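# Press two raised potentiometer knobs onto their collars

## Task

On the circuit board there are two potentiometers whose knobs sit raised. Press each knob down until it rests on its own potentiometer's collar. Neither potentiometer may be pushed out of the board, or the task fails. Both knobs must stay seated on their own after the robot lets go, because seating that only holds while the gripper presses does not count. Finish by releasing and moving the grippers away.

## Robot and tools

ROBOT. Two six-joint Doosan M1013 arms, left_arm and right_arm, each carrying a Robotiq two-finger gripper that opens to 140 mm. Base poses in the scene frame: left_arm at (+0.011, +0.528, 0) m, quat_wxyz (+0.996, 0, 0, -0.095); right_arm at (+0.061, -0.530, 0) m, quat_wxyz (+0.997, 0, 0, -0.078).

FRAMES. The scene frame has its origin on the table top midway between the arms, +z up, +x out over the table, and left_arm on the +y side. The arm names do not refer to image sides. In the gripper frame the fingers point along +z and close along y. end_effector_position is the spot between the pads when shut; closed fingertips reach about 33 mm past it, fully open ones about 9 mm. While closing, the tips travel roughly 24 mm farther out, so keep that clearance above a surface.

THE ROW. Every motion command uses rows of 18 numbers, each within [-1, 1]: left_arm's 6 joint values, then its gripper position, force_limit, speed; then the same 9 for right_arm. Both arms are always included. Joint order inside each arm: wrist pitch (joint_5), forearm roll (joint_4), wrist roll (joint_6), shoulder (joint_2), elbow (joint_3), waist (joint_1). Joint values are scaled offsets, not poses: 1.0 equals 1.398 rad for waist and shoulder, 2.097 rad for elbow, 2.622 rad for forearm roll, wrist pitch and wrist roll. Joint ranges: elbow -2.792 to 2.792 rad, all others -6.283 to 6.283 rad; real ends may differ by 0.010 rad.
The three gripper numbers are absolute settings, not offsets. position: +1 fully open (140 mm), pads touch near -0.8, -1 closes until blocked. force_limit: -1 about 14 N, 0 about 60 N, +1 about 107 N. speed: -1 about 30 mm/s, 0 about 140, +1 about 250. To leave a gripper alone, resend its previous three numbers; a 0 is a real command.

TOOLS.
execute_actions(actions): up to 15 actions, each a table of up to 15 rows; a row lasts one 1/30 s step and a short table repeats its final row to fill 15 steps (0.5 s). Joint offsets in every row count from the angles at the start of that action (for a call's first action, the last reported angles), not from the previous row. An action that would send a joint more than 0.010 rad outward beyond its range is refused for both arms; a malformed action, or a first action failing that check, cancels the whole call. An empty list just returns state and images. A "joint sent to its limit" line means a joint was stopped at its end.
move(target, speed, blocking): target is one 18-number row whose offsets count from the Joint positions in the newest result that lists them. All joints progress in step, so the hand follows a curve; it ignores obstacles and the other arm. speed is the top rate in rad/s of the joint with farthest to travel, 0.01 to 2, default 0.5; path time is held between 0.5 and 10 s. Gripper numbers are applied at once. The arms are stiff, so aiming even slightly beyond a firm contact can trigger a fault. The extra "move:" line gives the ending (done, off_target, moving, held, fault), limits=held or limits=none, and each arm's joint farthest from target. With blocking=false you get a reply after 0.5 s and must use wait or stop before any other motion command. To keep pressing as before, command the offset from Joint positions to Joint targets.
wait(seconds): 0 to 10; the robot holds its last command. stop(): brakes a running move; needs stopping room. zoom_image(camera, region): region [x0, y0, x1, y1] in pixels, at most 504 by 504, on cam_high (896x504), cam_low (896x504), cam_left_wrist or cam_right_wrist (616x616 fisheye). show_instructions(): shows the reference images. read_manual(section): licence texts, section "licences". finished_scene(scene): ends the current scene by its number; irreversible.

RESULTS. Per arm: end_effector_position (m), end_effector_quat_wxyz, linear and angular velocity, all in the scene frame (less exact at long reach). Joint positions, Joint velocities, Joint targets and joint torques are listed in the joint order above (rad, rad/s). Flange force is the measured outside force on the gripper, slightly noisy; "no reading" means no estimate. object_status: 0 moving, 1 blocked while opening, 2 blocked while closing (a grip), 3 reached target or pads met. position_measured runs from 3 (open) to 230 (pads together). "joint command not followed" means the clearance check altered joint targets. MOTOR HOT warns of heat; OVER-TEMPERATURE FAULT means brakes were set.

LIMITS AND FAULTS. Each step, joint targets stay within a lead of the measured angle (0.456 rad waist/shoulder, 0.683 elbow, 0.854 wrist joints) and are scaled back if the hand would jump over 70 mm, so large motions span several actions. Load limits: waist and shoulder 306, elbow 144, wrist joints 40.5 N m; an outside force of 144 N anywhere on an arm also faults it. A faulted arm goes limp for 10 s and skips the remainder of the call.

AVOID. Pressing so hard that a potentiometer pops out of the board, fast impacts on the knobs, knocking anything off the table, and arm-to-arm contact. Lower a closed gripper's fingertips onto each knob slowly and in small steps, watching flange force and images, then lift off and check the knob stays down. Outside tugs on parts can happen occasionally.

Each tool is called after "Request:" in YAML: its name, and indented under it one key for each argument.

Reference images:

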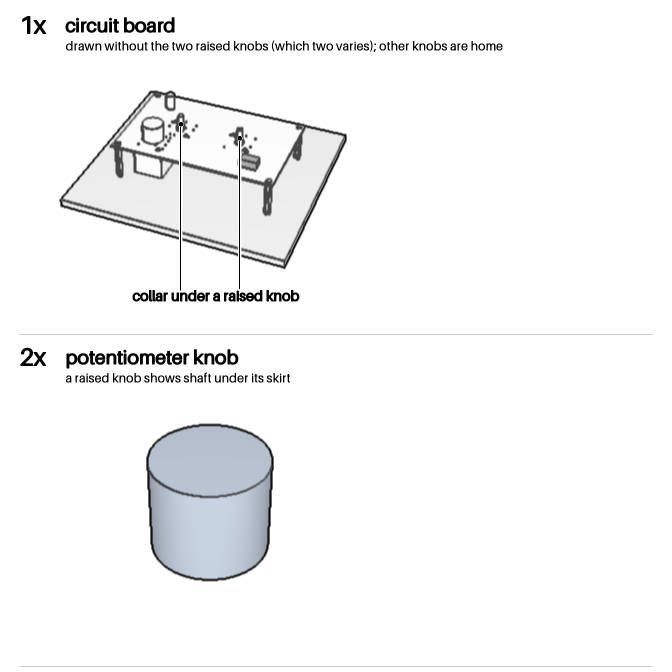

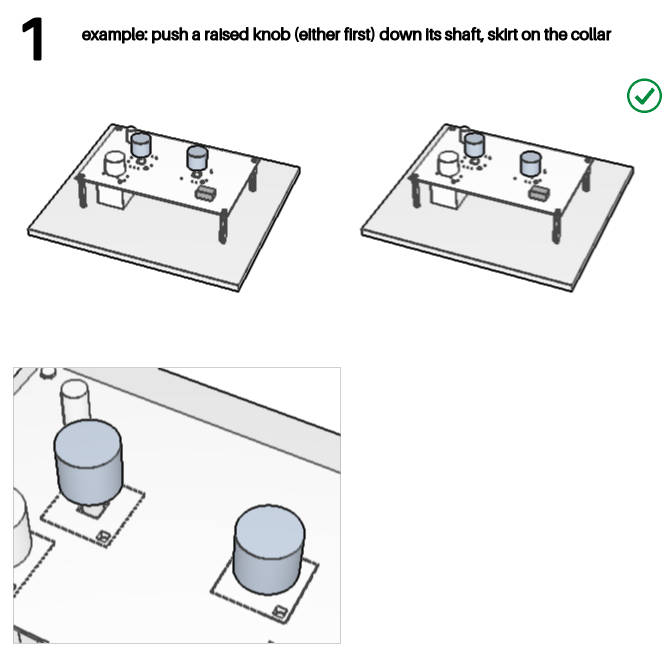

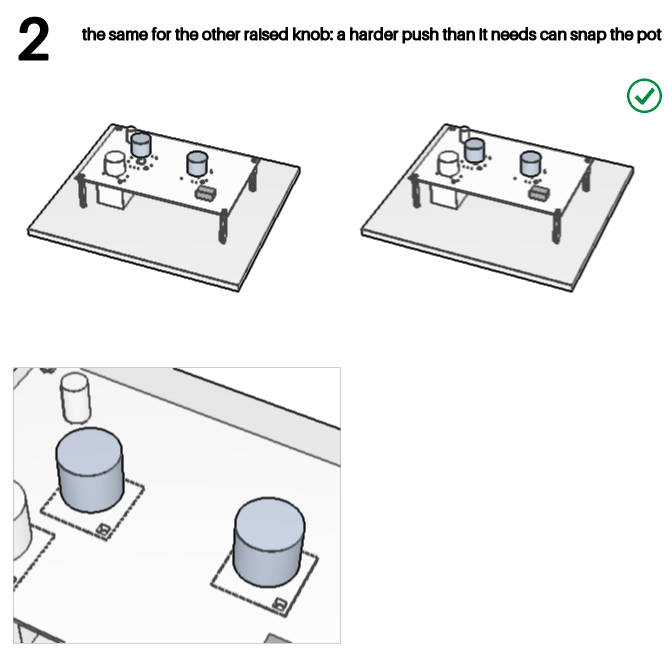

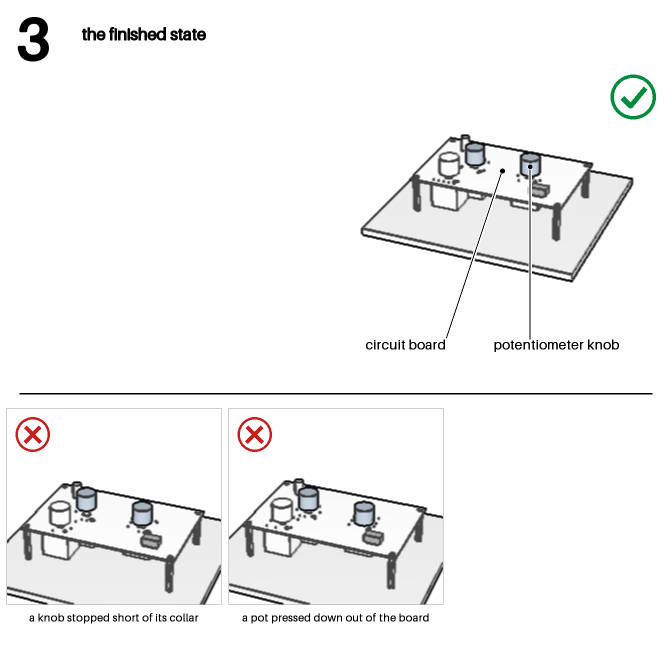

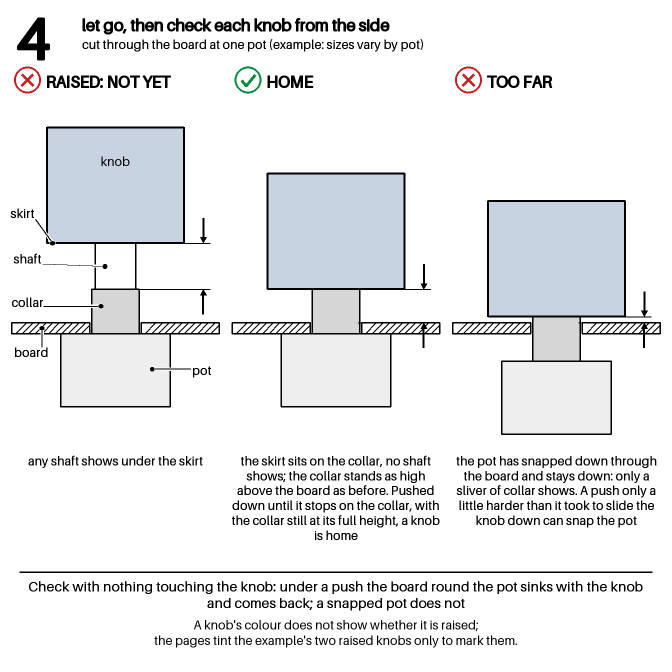

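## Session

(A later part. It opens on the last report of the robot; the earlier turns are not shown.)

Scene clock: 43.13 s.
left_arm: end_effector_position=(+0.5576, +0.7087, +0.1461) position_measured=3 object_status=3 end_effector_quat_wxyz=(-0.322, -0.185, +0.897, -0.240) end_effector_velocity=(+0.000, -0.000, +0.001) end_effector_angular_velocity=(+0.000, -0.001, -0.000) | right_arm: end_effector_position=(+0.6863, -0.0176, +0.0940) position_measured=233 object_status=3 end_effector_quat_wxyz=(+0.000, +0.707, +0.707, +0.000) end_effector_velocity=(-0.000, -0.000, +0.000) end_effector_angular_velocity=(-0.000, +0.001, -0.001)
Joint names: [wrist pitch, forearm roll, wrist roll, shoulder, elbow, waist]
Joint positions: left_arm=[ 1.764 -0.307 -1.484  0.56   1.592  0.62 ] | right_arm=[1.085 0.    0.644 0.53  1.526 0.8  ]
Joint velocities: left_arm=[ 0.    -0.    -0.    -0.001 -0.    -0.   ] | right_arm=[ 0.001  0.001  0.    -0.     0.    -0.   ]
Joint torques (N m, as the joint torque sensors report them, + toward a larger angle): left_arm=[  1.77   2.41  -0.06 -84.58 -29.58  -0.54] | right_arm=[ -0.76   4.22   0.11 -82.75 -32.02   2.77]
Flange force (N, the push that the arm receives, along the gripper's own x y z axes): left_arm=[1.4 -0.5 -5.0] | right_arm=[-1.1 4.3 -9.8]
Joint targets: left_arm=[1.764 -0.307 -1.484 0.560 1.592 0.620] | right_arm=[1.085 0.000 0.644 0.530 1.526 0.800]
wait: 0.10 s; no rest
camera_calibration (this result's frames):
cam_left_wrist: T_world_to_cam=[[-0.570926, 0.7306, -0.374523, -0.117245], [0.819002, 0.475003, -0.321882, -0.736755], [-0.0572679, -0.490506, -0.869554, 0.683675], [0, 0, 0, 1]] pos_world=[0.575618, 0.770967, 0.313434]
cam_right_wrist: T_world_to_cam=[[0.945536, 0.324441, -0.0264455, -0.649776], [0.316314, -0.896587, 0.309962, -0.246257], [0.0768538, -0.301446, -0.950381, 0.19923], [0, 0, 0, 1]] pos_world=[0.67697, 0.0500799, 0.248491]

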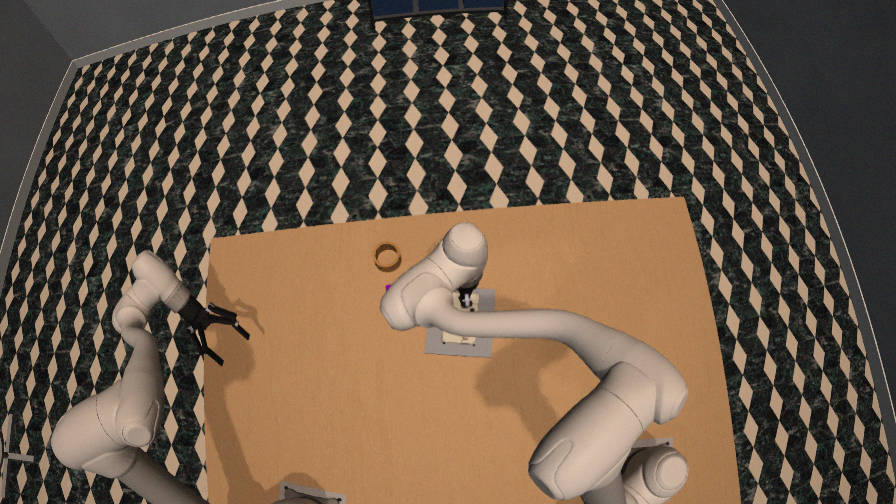

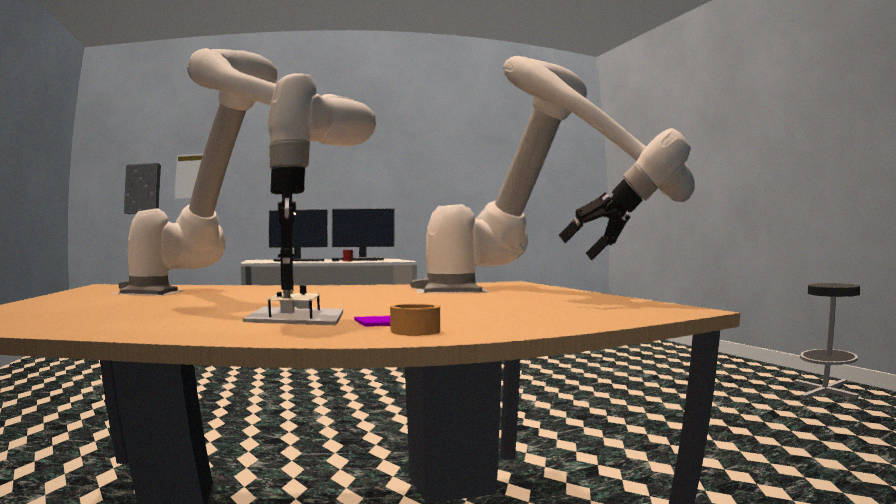

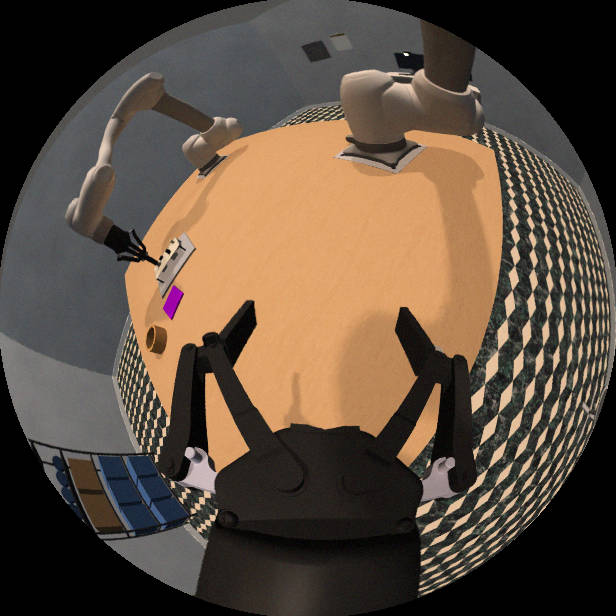

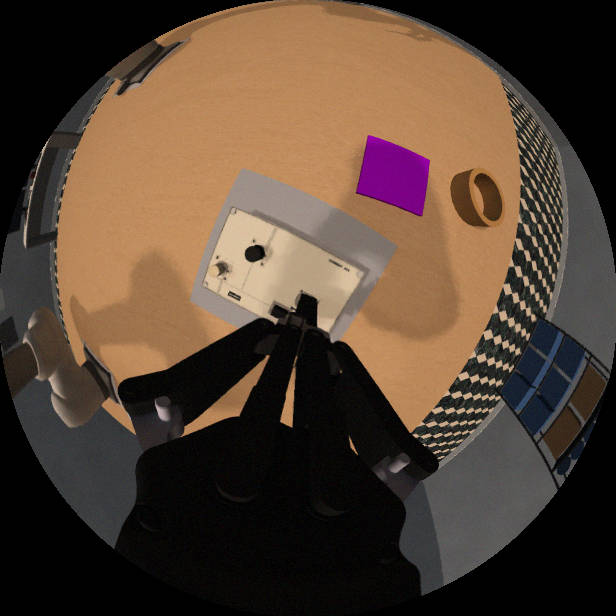

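Request:
move:
  target: [0,0,0,0,0,0,1,0,0, 0.00414,0,0,-0.00371,-0.0027,0,-1,0,0.5]
  speed: 0.03

Request:
zoom_image:
  camera: "cam_low"
  region: [265, 265, 310, 305]

Scene clock: 44.30 s.
left_arm: end_effector_position=(+0.5576, +0.7087, +0.1461) position_measured=3 object_status=3 end_effector_quat_wxyz=(-0.322, -0.185, +0.897, -0.240) end_effector_velocity=(-0.001, +0.000, -0.001) end_effector_angular_velocity=(-0.000, +0.001, +0.001) | right_arm: end_effector_position=(+0.6863, -0.0176, +0.1009) position_measured=233 object_status=3 end_effector_quat_wxyz=(+0.000, +0.707, +0.707, +0.000) end_effector_velocity=(+0.001, +0.000, +0.001) end_effector_angular_velocity=(+0.001, -0.001, -0.000)
Joint names: [wrist pitch, forearm roll, wrist roll, shoulder, elbow, waist]
Joint positions: left_arm=[ 1.764 -0.307 -1.484  0.56   1.592  0.62 ] | right_arm=[1.096 0.    0.644 0.525 1.521 0.8  ]
Joint velocities: left_arm=[-0.     0.    -0.     0.001  0.001  0.001] | right_arm=[ 0.    -0.     0.    -0.001 -0.001 -0.   ]
Joint torques (N m, as the joint torque sensors report them, + toward a larger angle): left_arm=[  1.69   2.41  -0.05 -84.72 -29.8   -1.3 ] | right_arm=[  0.02   4.15  -0.11 -90.91 -35.14   2.6 ]
Flange force (N, the push that the arm receives, along the gripper's own x y z axes): left_arm=[1.0 1.0 -4.9] | right_arm=[2.2 7.6 0.0]
Joint targets: left_arm=[1.764 -0.307 -1.484 0.560 1.592 0.620] | right_arm=[1.096 0.000 0.644 0.525 1.521 0.800]
move: done; limits=none; left_arm: farthest joint: the waist, 0.000 radians from its target (0.000 radians at the start); right_arm: farthest joint: the elbow, 0.001 radians from its target (0.006 radians at the start)
camera_calibration (this result's frames):
cam_left_wrist: T_world_to_cam=[[-0.570926, 0.7306, -0.374522, -0.117245], [0.819002, 0.475003, -0.321882, -0.736755], [-0.0572678, -0.490505, -0.869554, 0.683675], [0, 0, 0, 1]] pos_world=[0.575618, 0.770967, 0.313434]
cam_right_wrist: T_world_to_cam=[[0.945535, 0.32444, -0.0264901, -0.649597], [0.316326, -0.896578, 0.309976, -0.24841], [0.0768182, -0.301473, -0.950375, 0.205833], [0, 0, 0, 1]] pos_world=[0.676983, 0.0500896, 0.255412]

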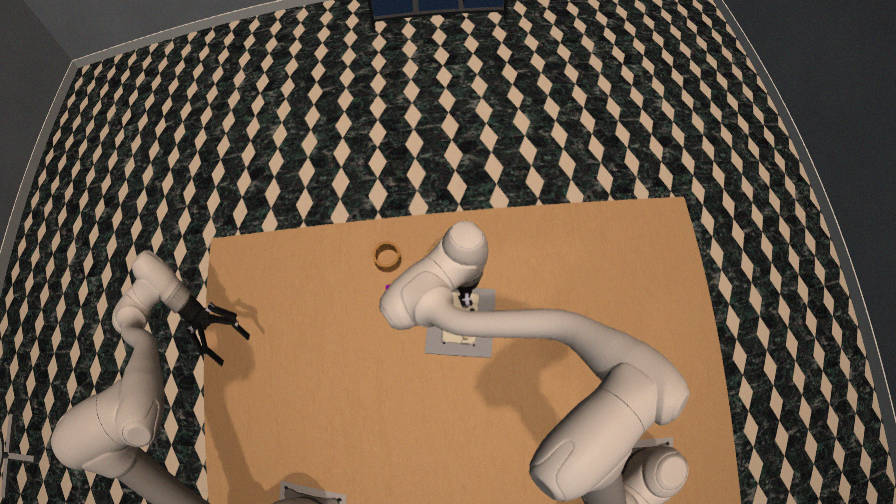

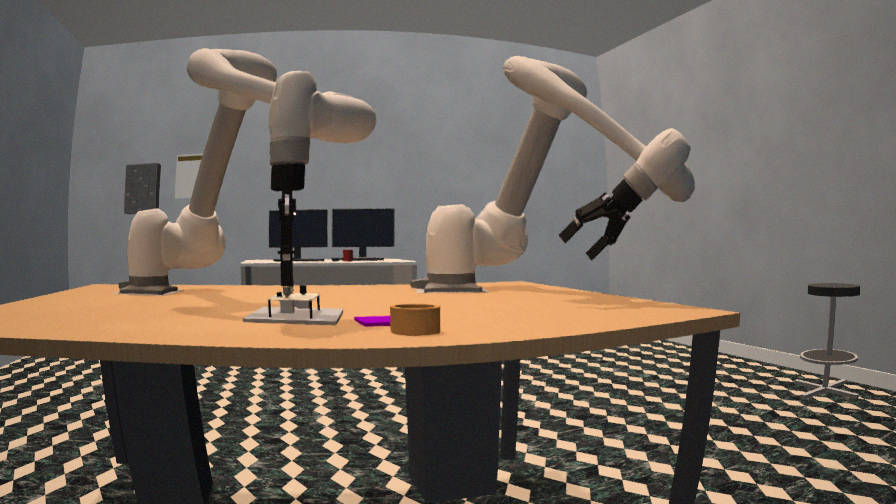

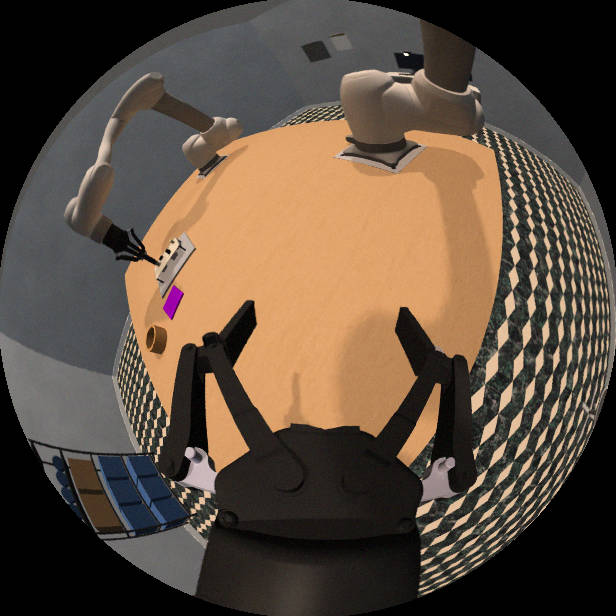

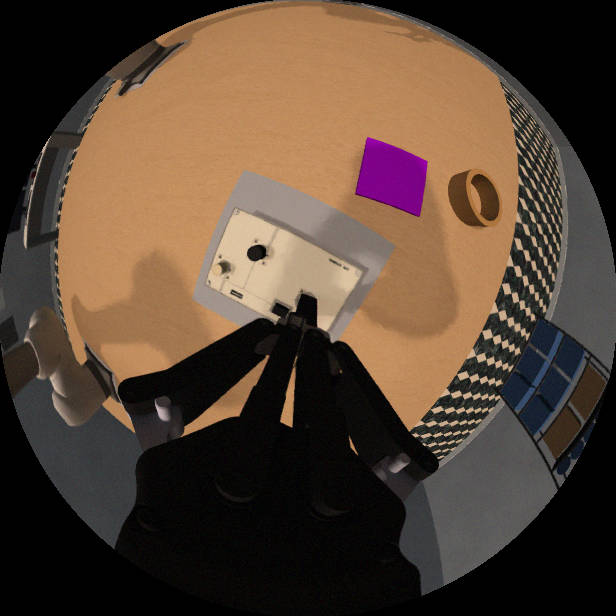

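Region (265, 265, 310, 305) of cam_low's 896x504 image, scaled by 11.200, with more detail than that image has.

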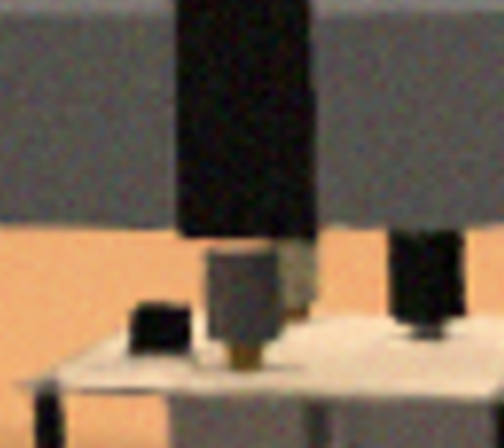

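Request:
zoom_image:
  camera: "cam_low"
  region: [275, 282, 300, 302]

Region (275, 282, 300, 302) of cam_low's 896x504 image, scaled by 20.160, with more detail than that image has; it fills the top 403 rows of this view, and the rest is white.

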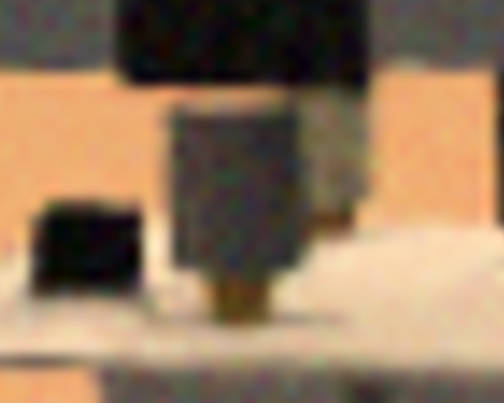

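Request:
move:
  target: [0,0,0,0,0,0,1,0,0, -0.00408,0,0,0.00366,0.00266,0,-1,0,0.5]
  speed: 0.015

Request:
wait:
  seconds: 0.1

Scene clock: 45.97 s.
left_arm: end_effector_position=(+0.5576, +0.7087, +0.1461) position_measured=3 object_status=3 end_effector_quat_wxyz=(-0.322, -0.185, +0.897, -0.240) end_effector_velocity=(-0.000, +0.000, -0.000) end_effector_angular_velocity=(-0.000, -0.000, +0.000) | right_arm: end_effector_position=(+0.6863, -0.0176, +0.0941) position_measured=233 object_status=3 end_effector_quat_wxyz=(+0.000, +0.707, +0.707, +0.000) end_effector_velocity=(+0.000, -0.000, -0.001) end_effector_angular_velocity=(-0.000, -0.001, -0.001)
Joint names: [wrist pitch, forearm roll, wrist roll, shoulder, elbow, waist]
Joint positions: left_arm=[ 1.764 -0.307 -1.484  0.56   1.592  0.62 ] | right_arm=[1.085 0.    0.644 0.53  1.526 0.8  ]
Joint velocities: left_arm=[-0. -0.  0. -0.  0.  0.] | right_arm=[-0.001 -0.001  0.001  0.001  0.     0.   ]
Joint torques (N m, as the joint torque sensors report them, + toward a larger angle): left_arm=[  1.64   2.48  -0.05 -84.46 -30.04  -1.16] | right_arm=[ -0.61   3.88   0.04 -83.08 -31.09   5.61]
Flange force (N, the push that the arm receives, along the gripper's own x y z axes): left_arm=[1.9 0.6 -4.3] | right_arm=[-2.2 8.3 -10.4]
Joint targets: left_arm=[1.764 -0.307 -1.484 0.560 1.592 0.620] | right_arm=[1.085 0.000 0.644 0.530 1.526 0.800]
move: done; limits=none; left_arm: farthest joint: the waist, 0.000 radians from its target (0.000 radians at the start); right_arm: farthest joint: the waist, 0.000 radians from its target (0.000 radians at the start)
camera_calibration (this result's frames):
cam_left_wrist: T_world_to_cam=[[-0.570926, 0.7306, -0.374522, -0.117245], [0.819002, 0.475003, -0.321882, -0.736755], [-0.0572678, -0.490505, -0.869554, 0.683675], [0, 0, 0, 1]] pos_world=[0.575618, 0.770967, 0.313434]
cam_right_wrist: T_world_to_cam=[[0.945537, 0.324442, -0.0264167, -0.649789], [0.316307, -0.896593, 0.309954, -0.246286], [0.076877, -0.301429, -0.950384, 0.199334], [0, 0, 0, 1]] pos_world=[0.676977, 0.0500851, 0.248616]

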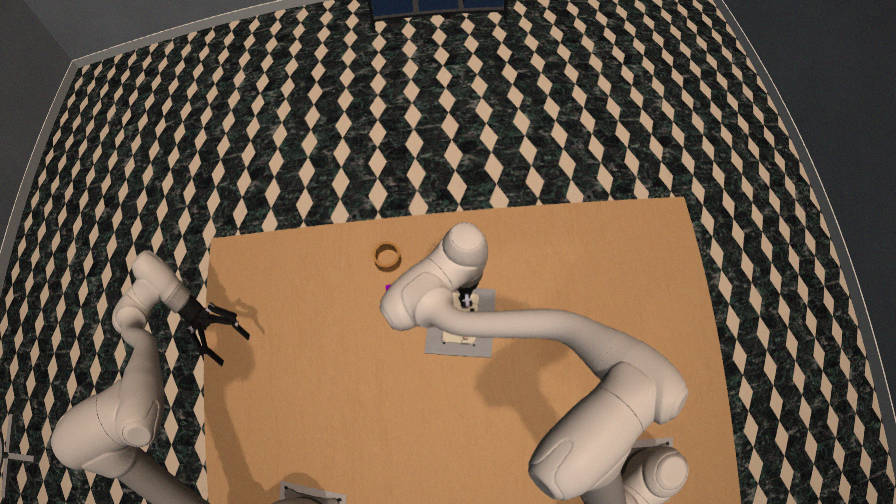

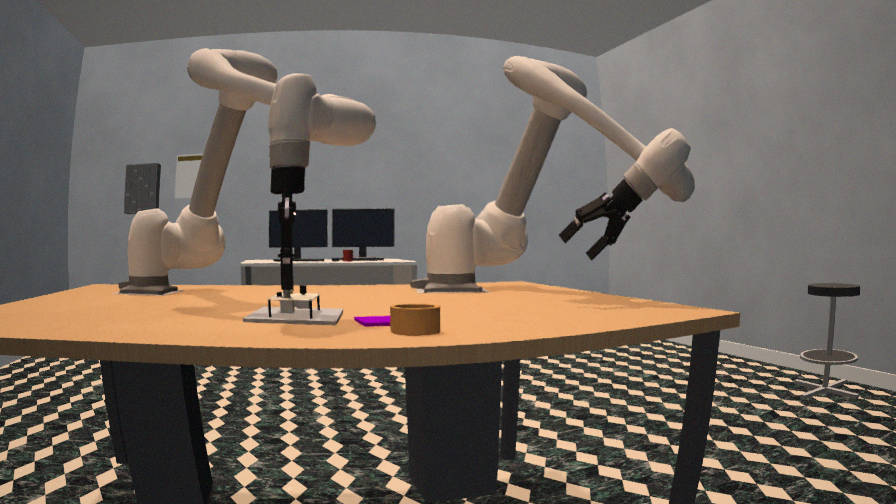

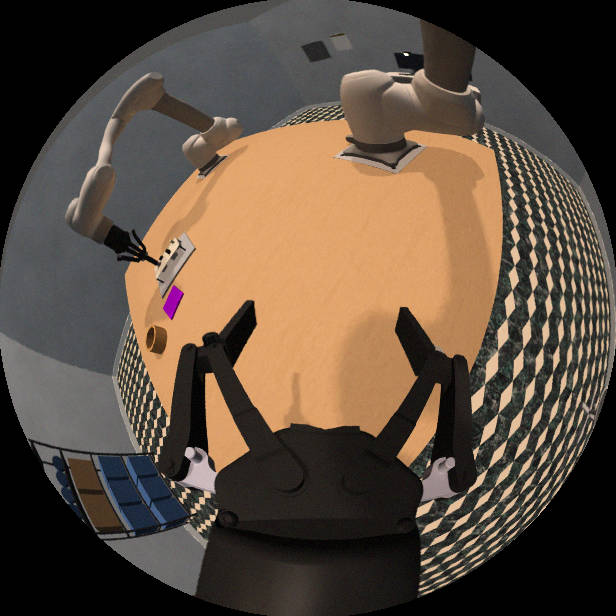

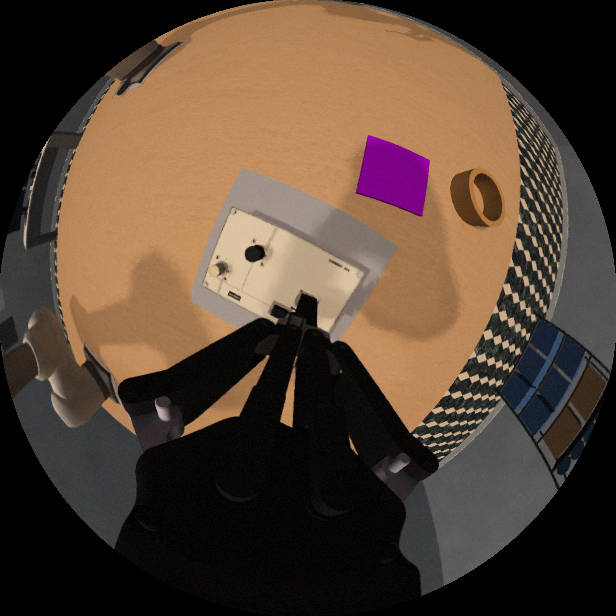

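Scene clock: 46.07 s.
left_arm: end_effector_position=(+0.5576, +0.7087, +0.1461) position_measured=3 object_status=3 end_effector_quat_wxyz=(-0.322, -0.185, +0.897, -0.240) end_effector_velocity=(+0.001, +0.001, -0.000) end_effector_angular_velocity=(+0.001, -0.002, +0.001) | right_arm: end_effector_position=(+0.6863, -0.0176, +0.0941) position_measured=233 object_status=3 end_effector_quat_wxyz=(+0.000, +0.707, +0.707, +0.000) end_effector_velocity=(-0.000, -0.000, -0.000) end_effector_angular_velocity=(-0.000, +0.001, +0.000)
Joint names: [wrist pitch, forearm roll, wrist roll, shoulder, elbow, waist]
Joint positions: left_arm=[ 1.764 -0.307 -1.484  0.56   1.592  0.62 ] | right_arm=[1.085 0.    0.644 0.53  1.526 0.8  ]
Joint velocities: left_arm=[-0.001 -0.     0.     0.    -0.001  0.001] | right_arm=[ 0.     0.001 -0.001  0.     0.    -0.   ]
Joint torques (N m, as the joint torque sensors report them, + toward a larger angle): left_arm=[  1.55   2.45   0.04 -83.8  -29.22  -0.51] | right_arm=[ -0.42   4.02  -0.39 -82.72 -31.13   4.03]
Flange force (N, the push that the arm receives, along the gripper's own x y z axes): left_arm=[1.7 -0.9 -6.1] | right_arm=[-0.7 6.3 -9.9]
Joint targets: left_arm=[1.764 -0.307 -1.484 0.560 1.592 0.620] | right_arm=[1.085 0.000 0.644 0.530 1.526 0.800]
wait: 0.10 s; no rest
camera_calibration (this result's frames):
cam_left_wrist: T_world_to_cam=[[-0.570926, 0.7306, -0.374523, -0.117245], [0.819002, 0.475003, -0.321882, -0.736755], [-0.0572678, -0.490505, -0.869554, 0.683675], [0, 0, 0, 1]] pos_world=[0.575618, 0.770967, 0.313434]
cam_right_wrist: T_world_to_cam=[[0.945536, 0.324441, -0.0264429, -0.649779], [0.316314, -0.896588, 0.309962, -0.246276], [0.0768559, -0.301444, -0.950381, 0.199291], [0, 0, 0, 1]] pos_world=[0.676973, 0.050082, 0.248557]

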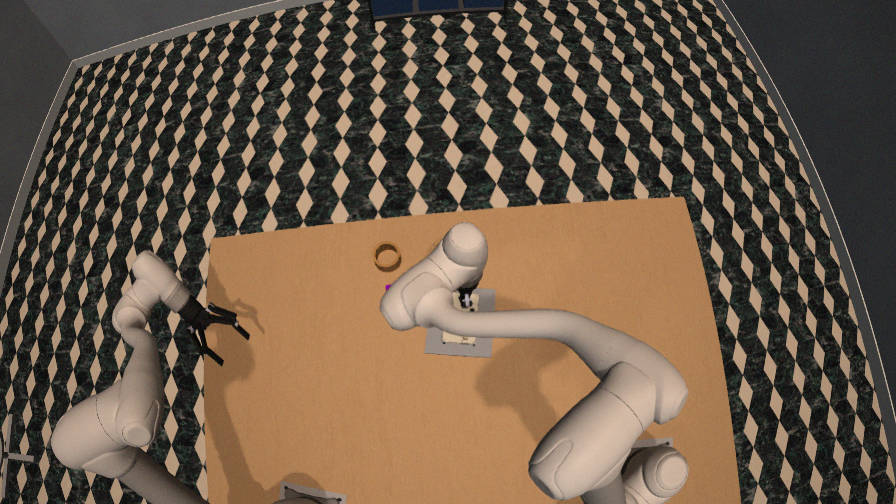

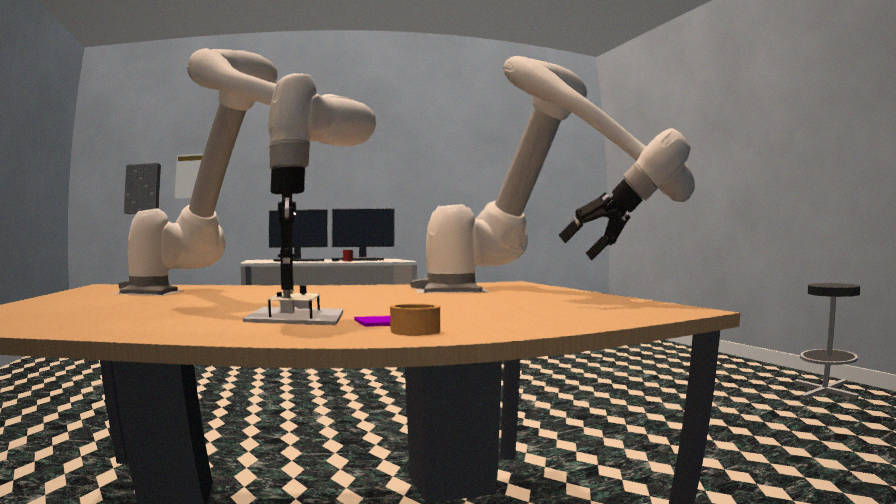

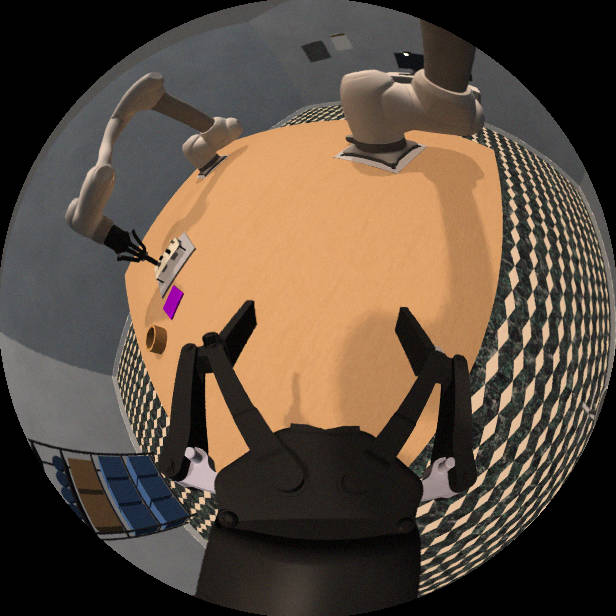

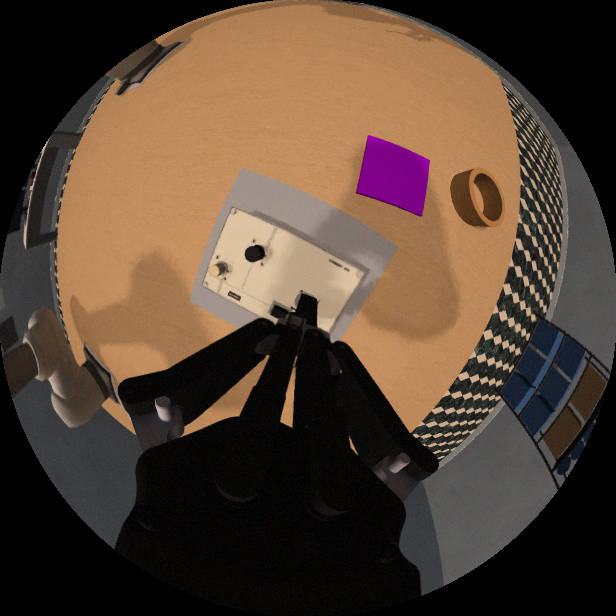

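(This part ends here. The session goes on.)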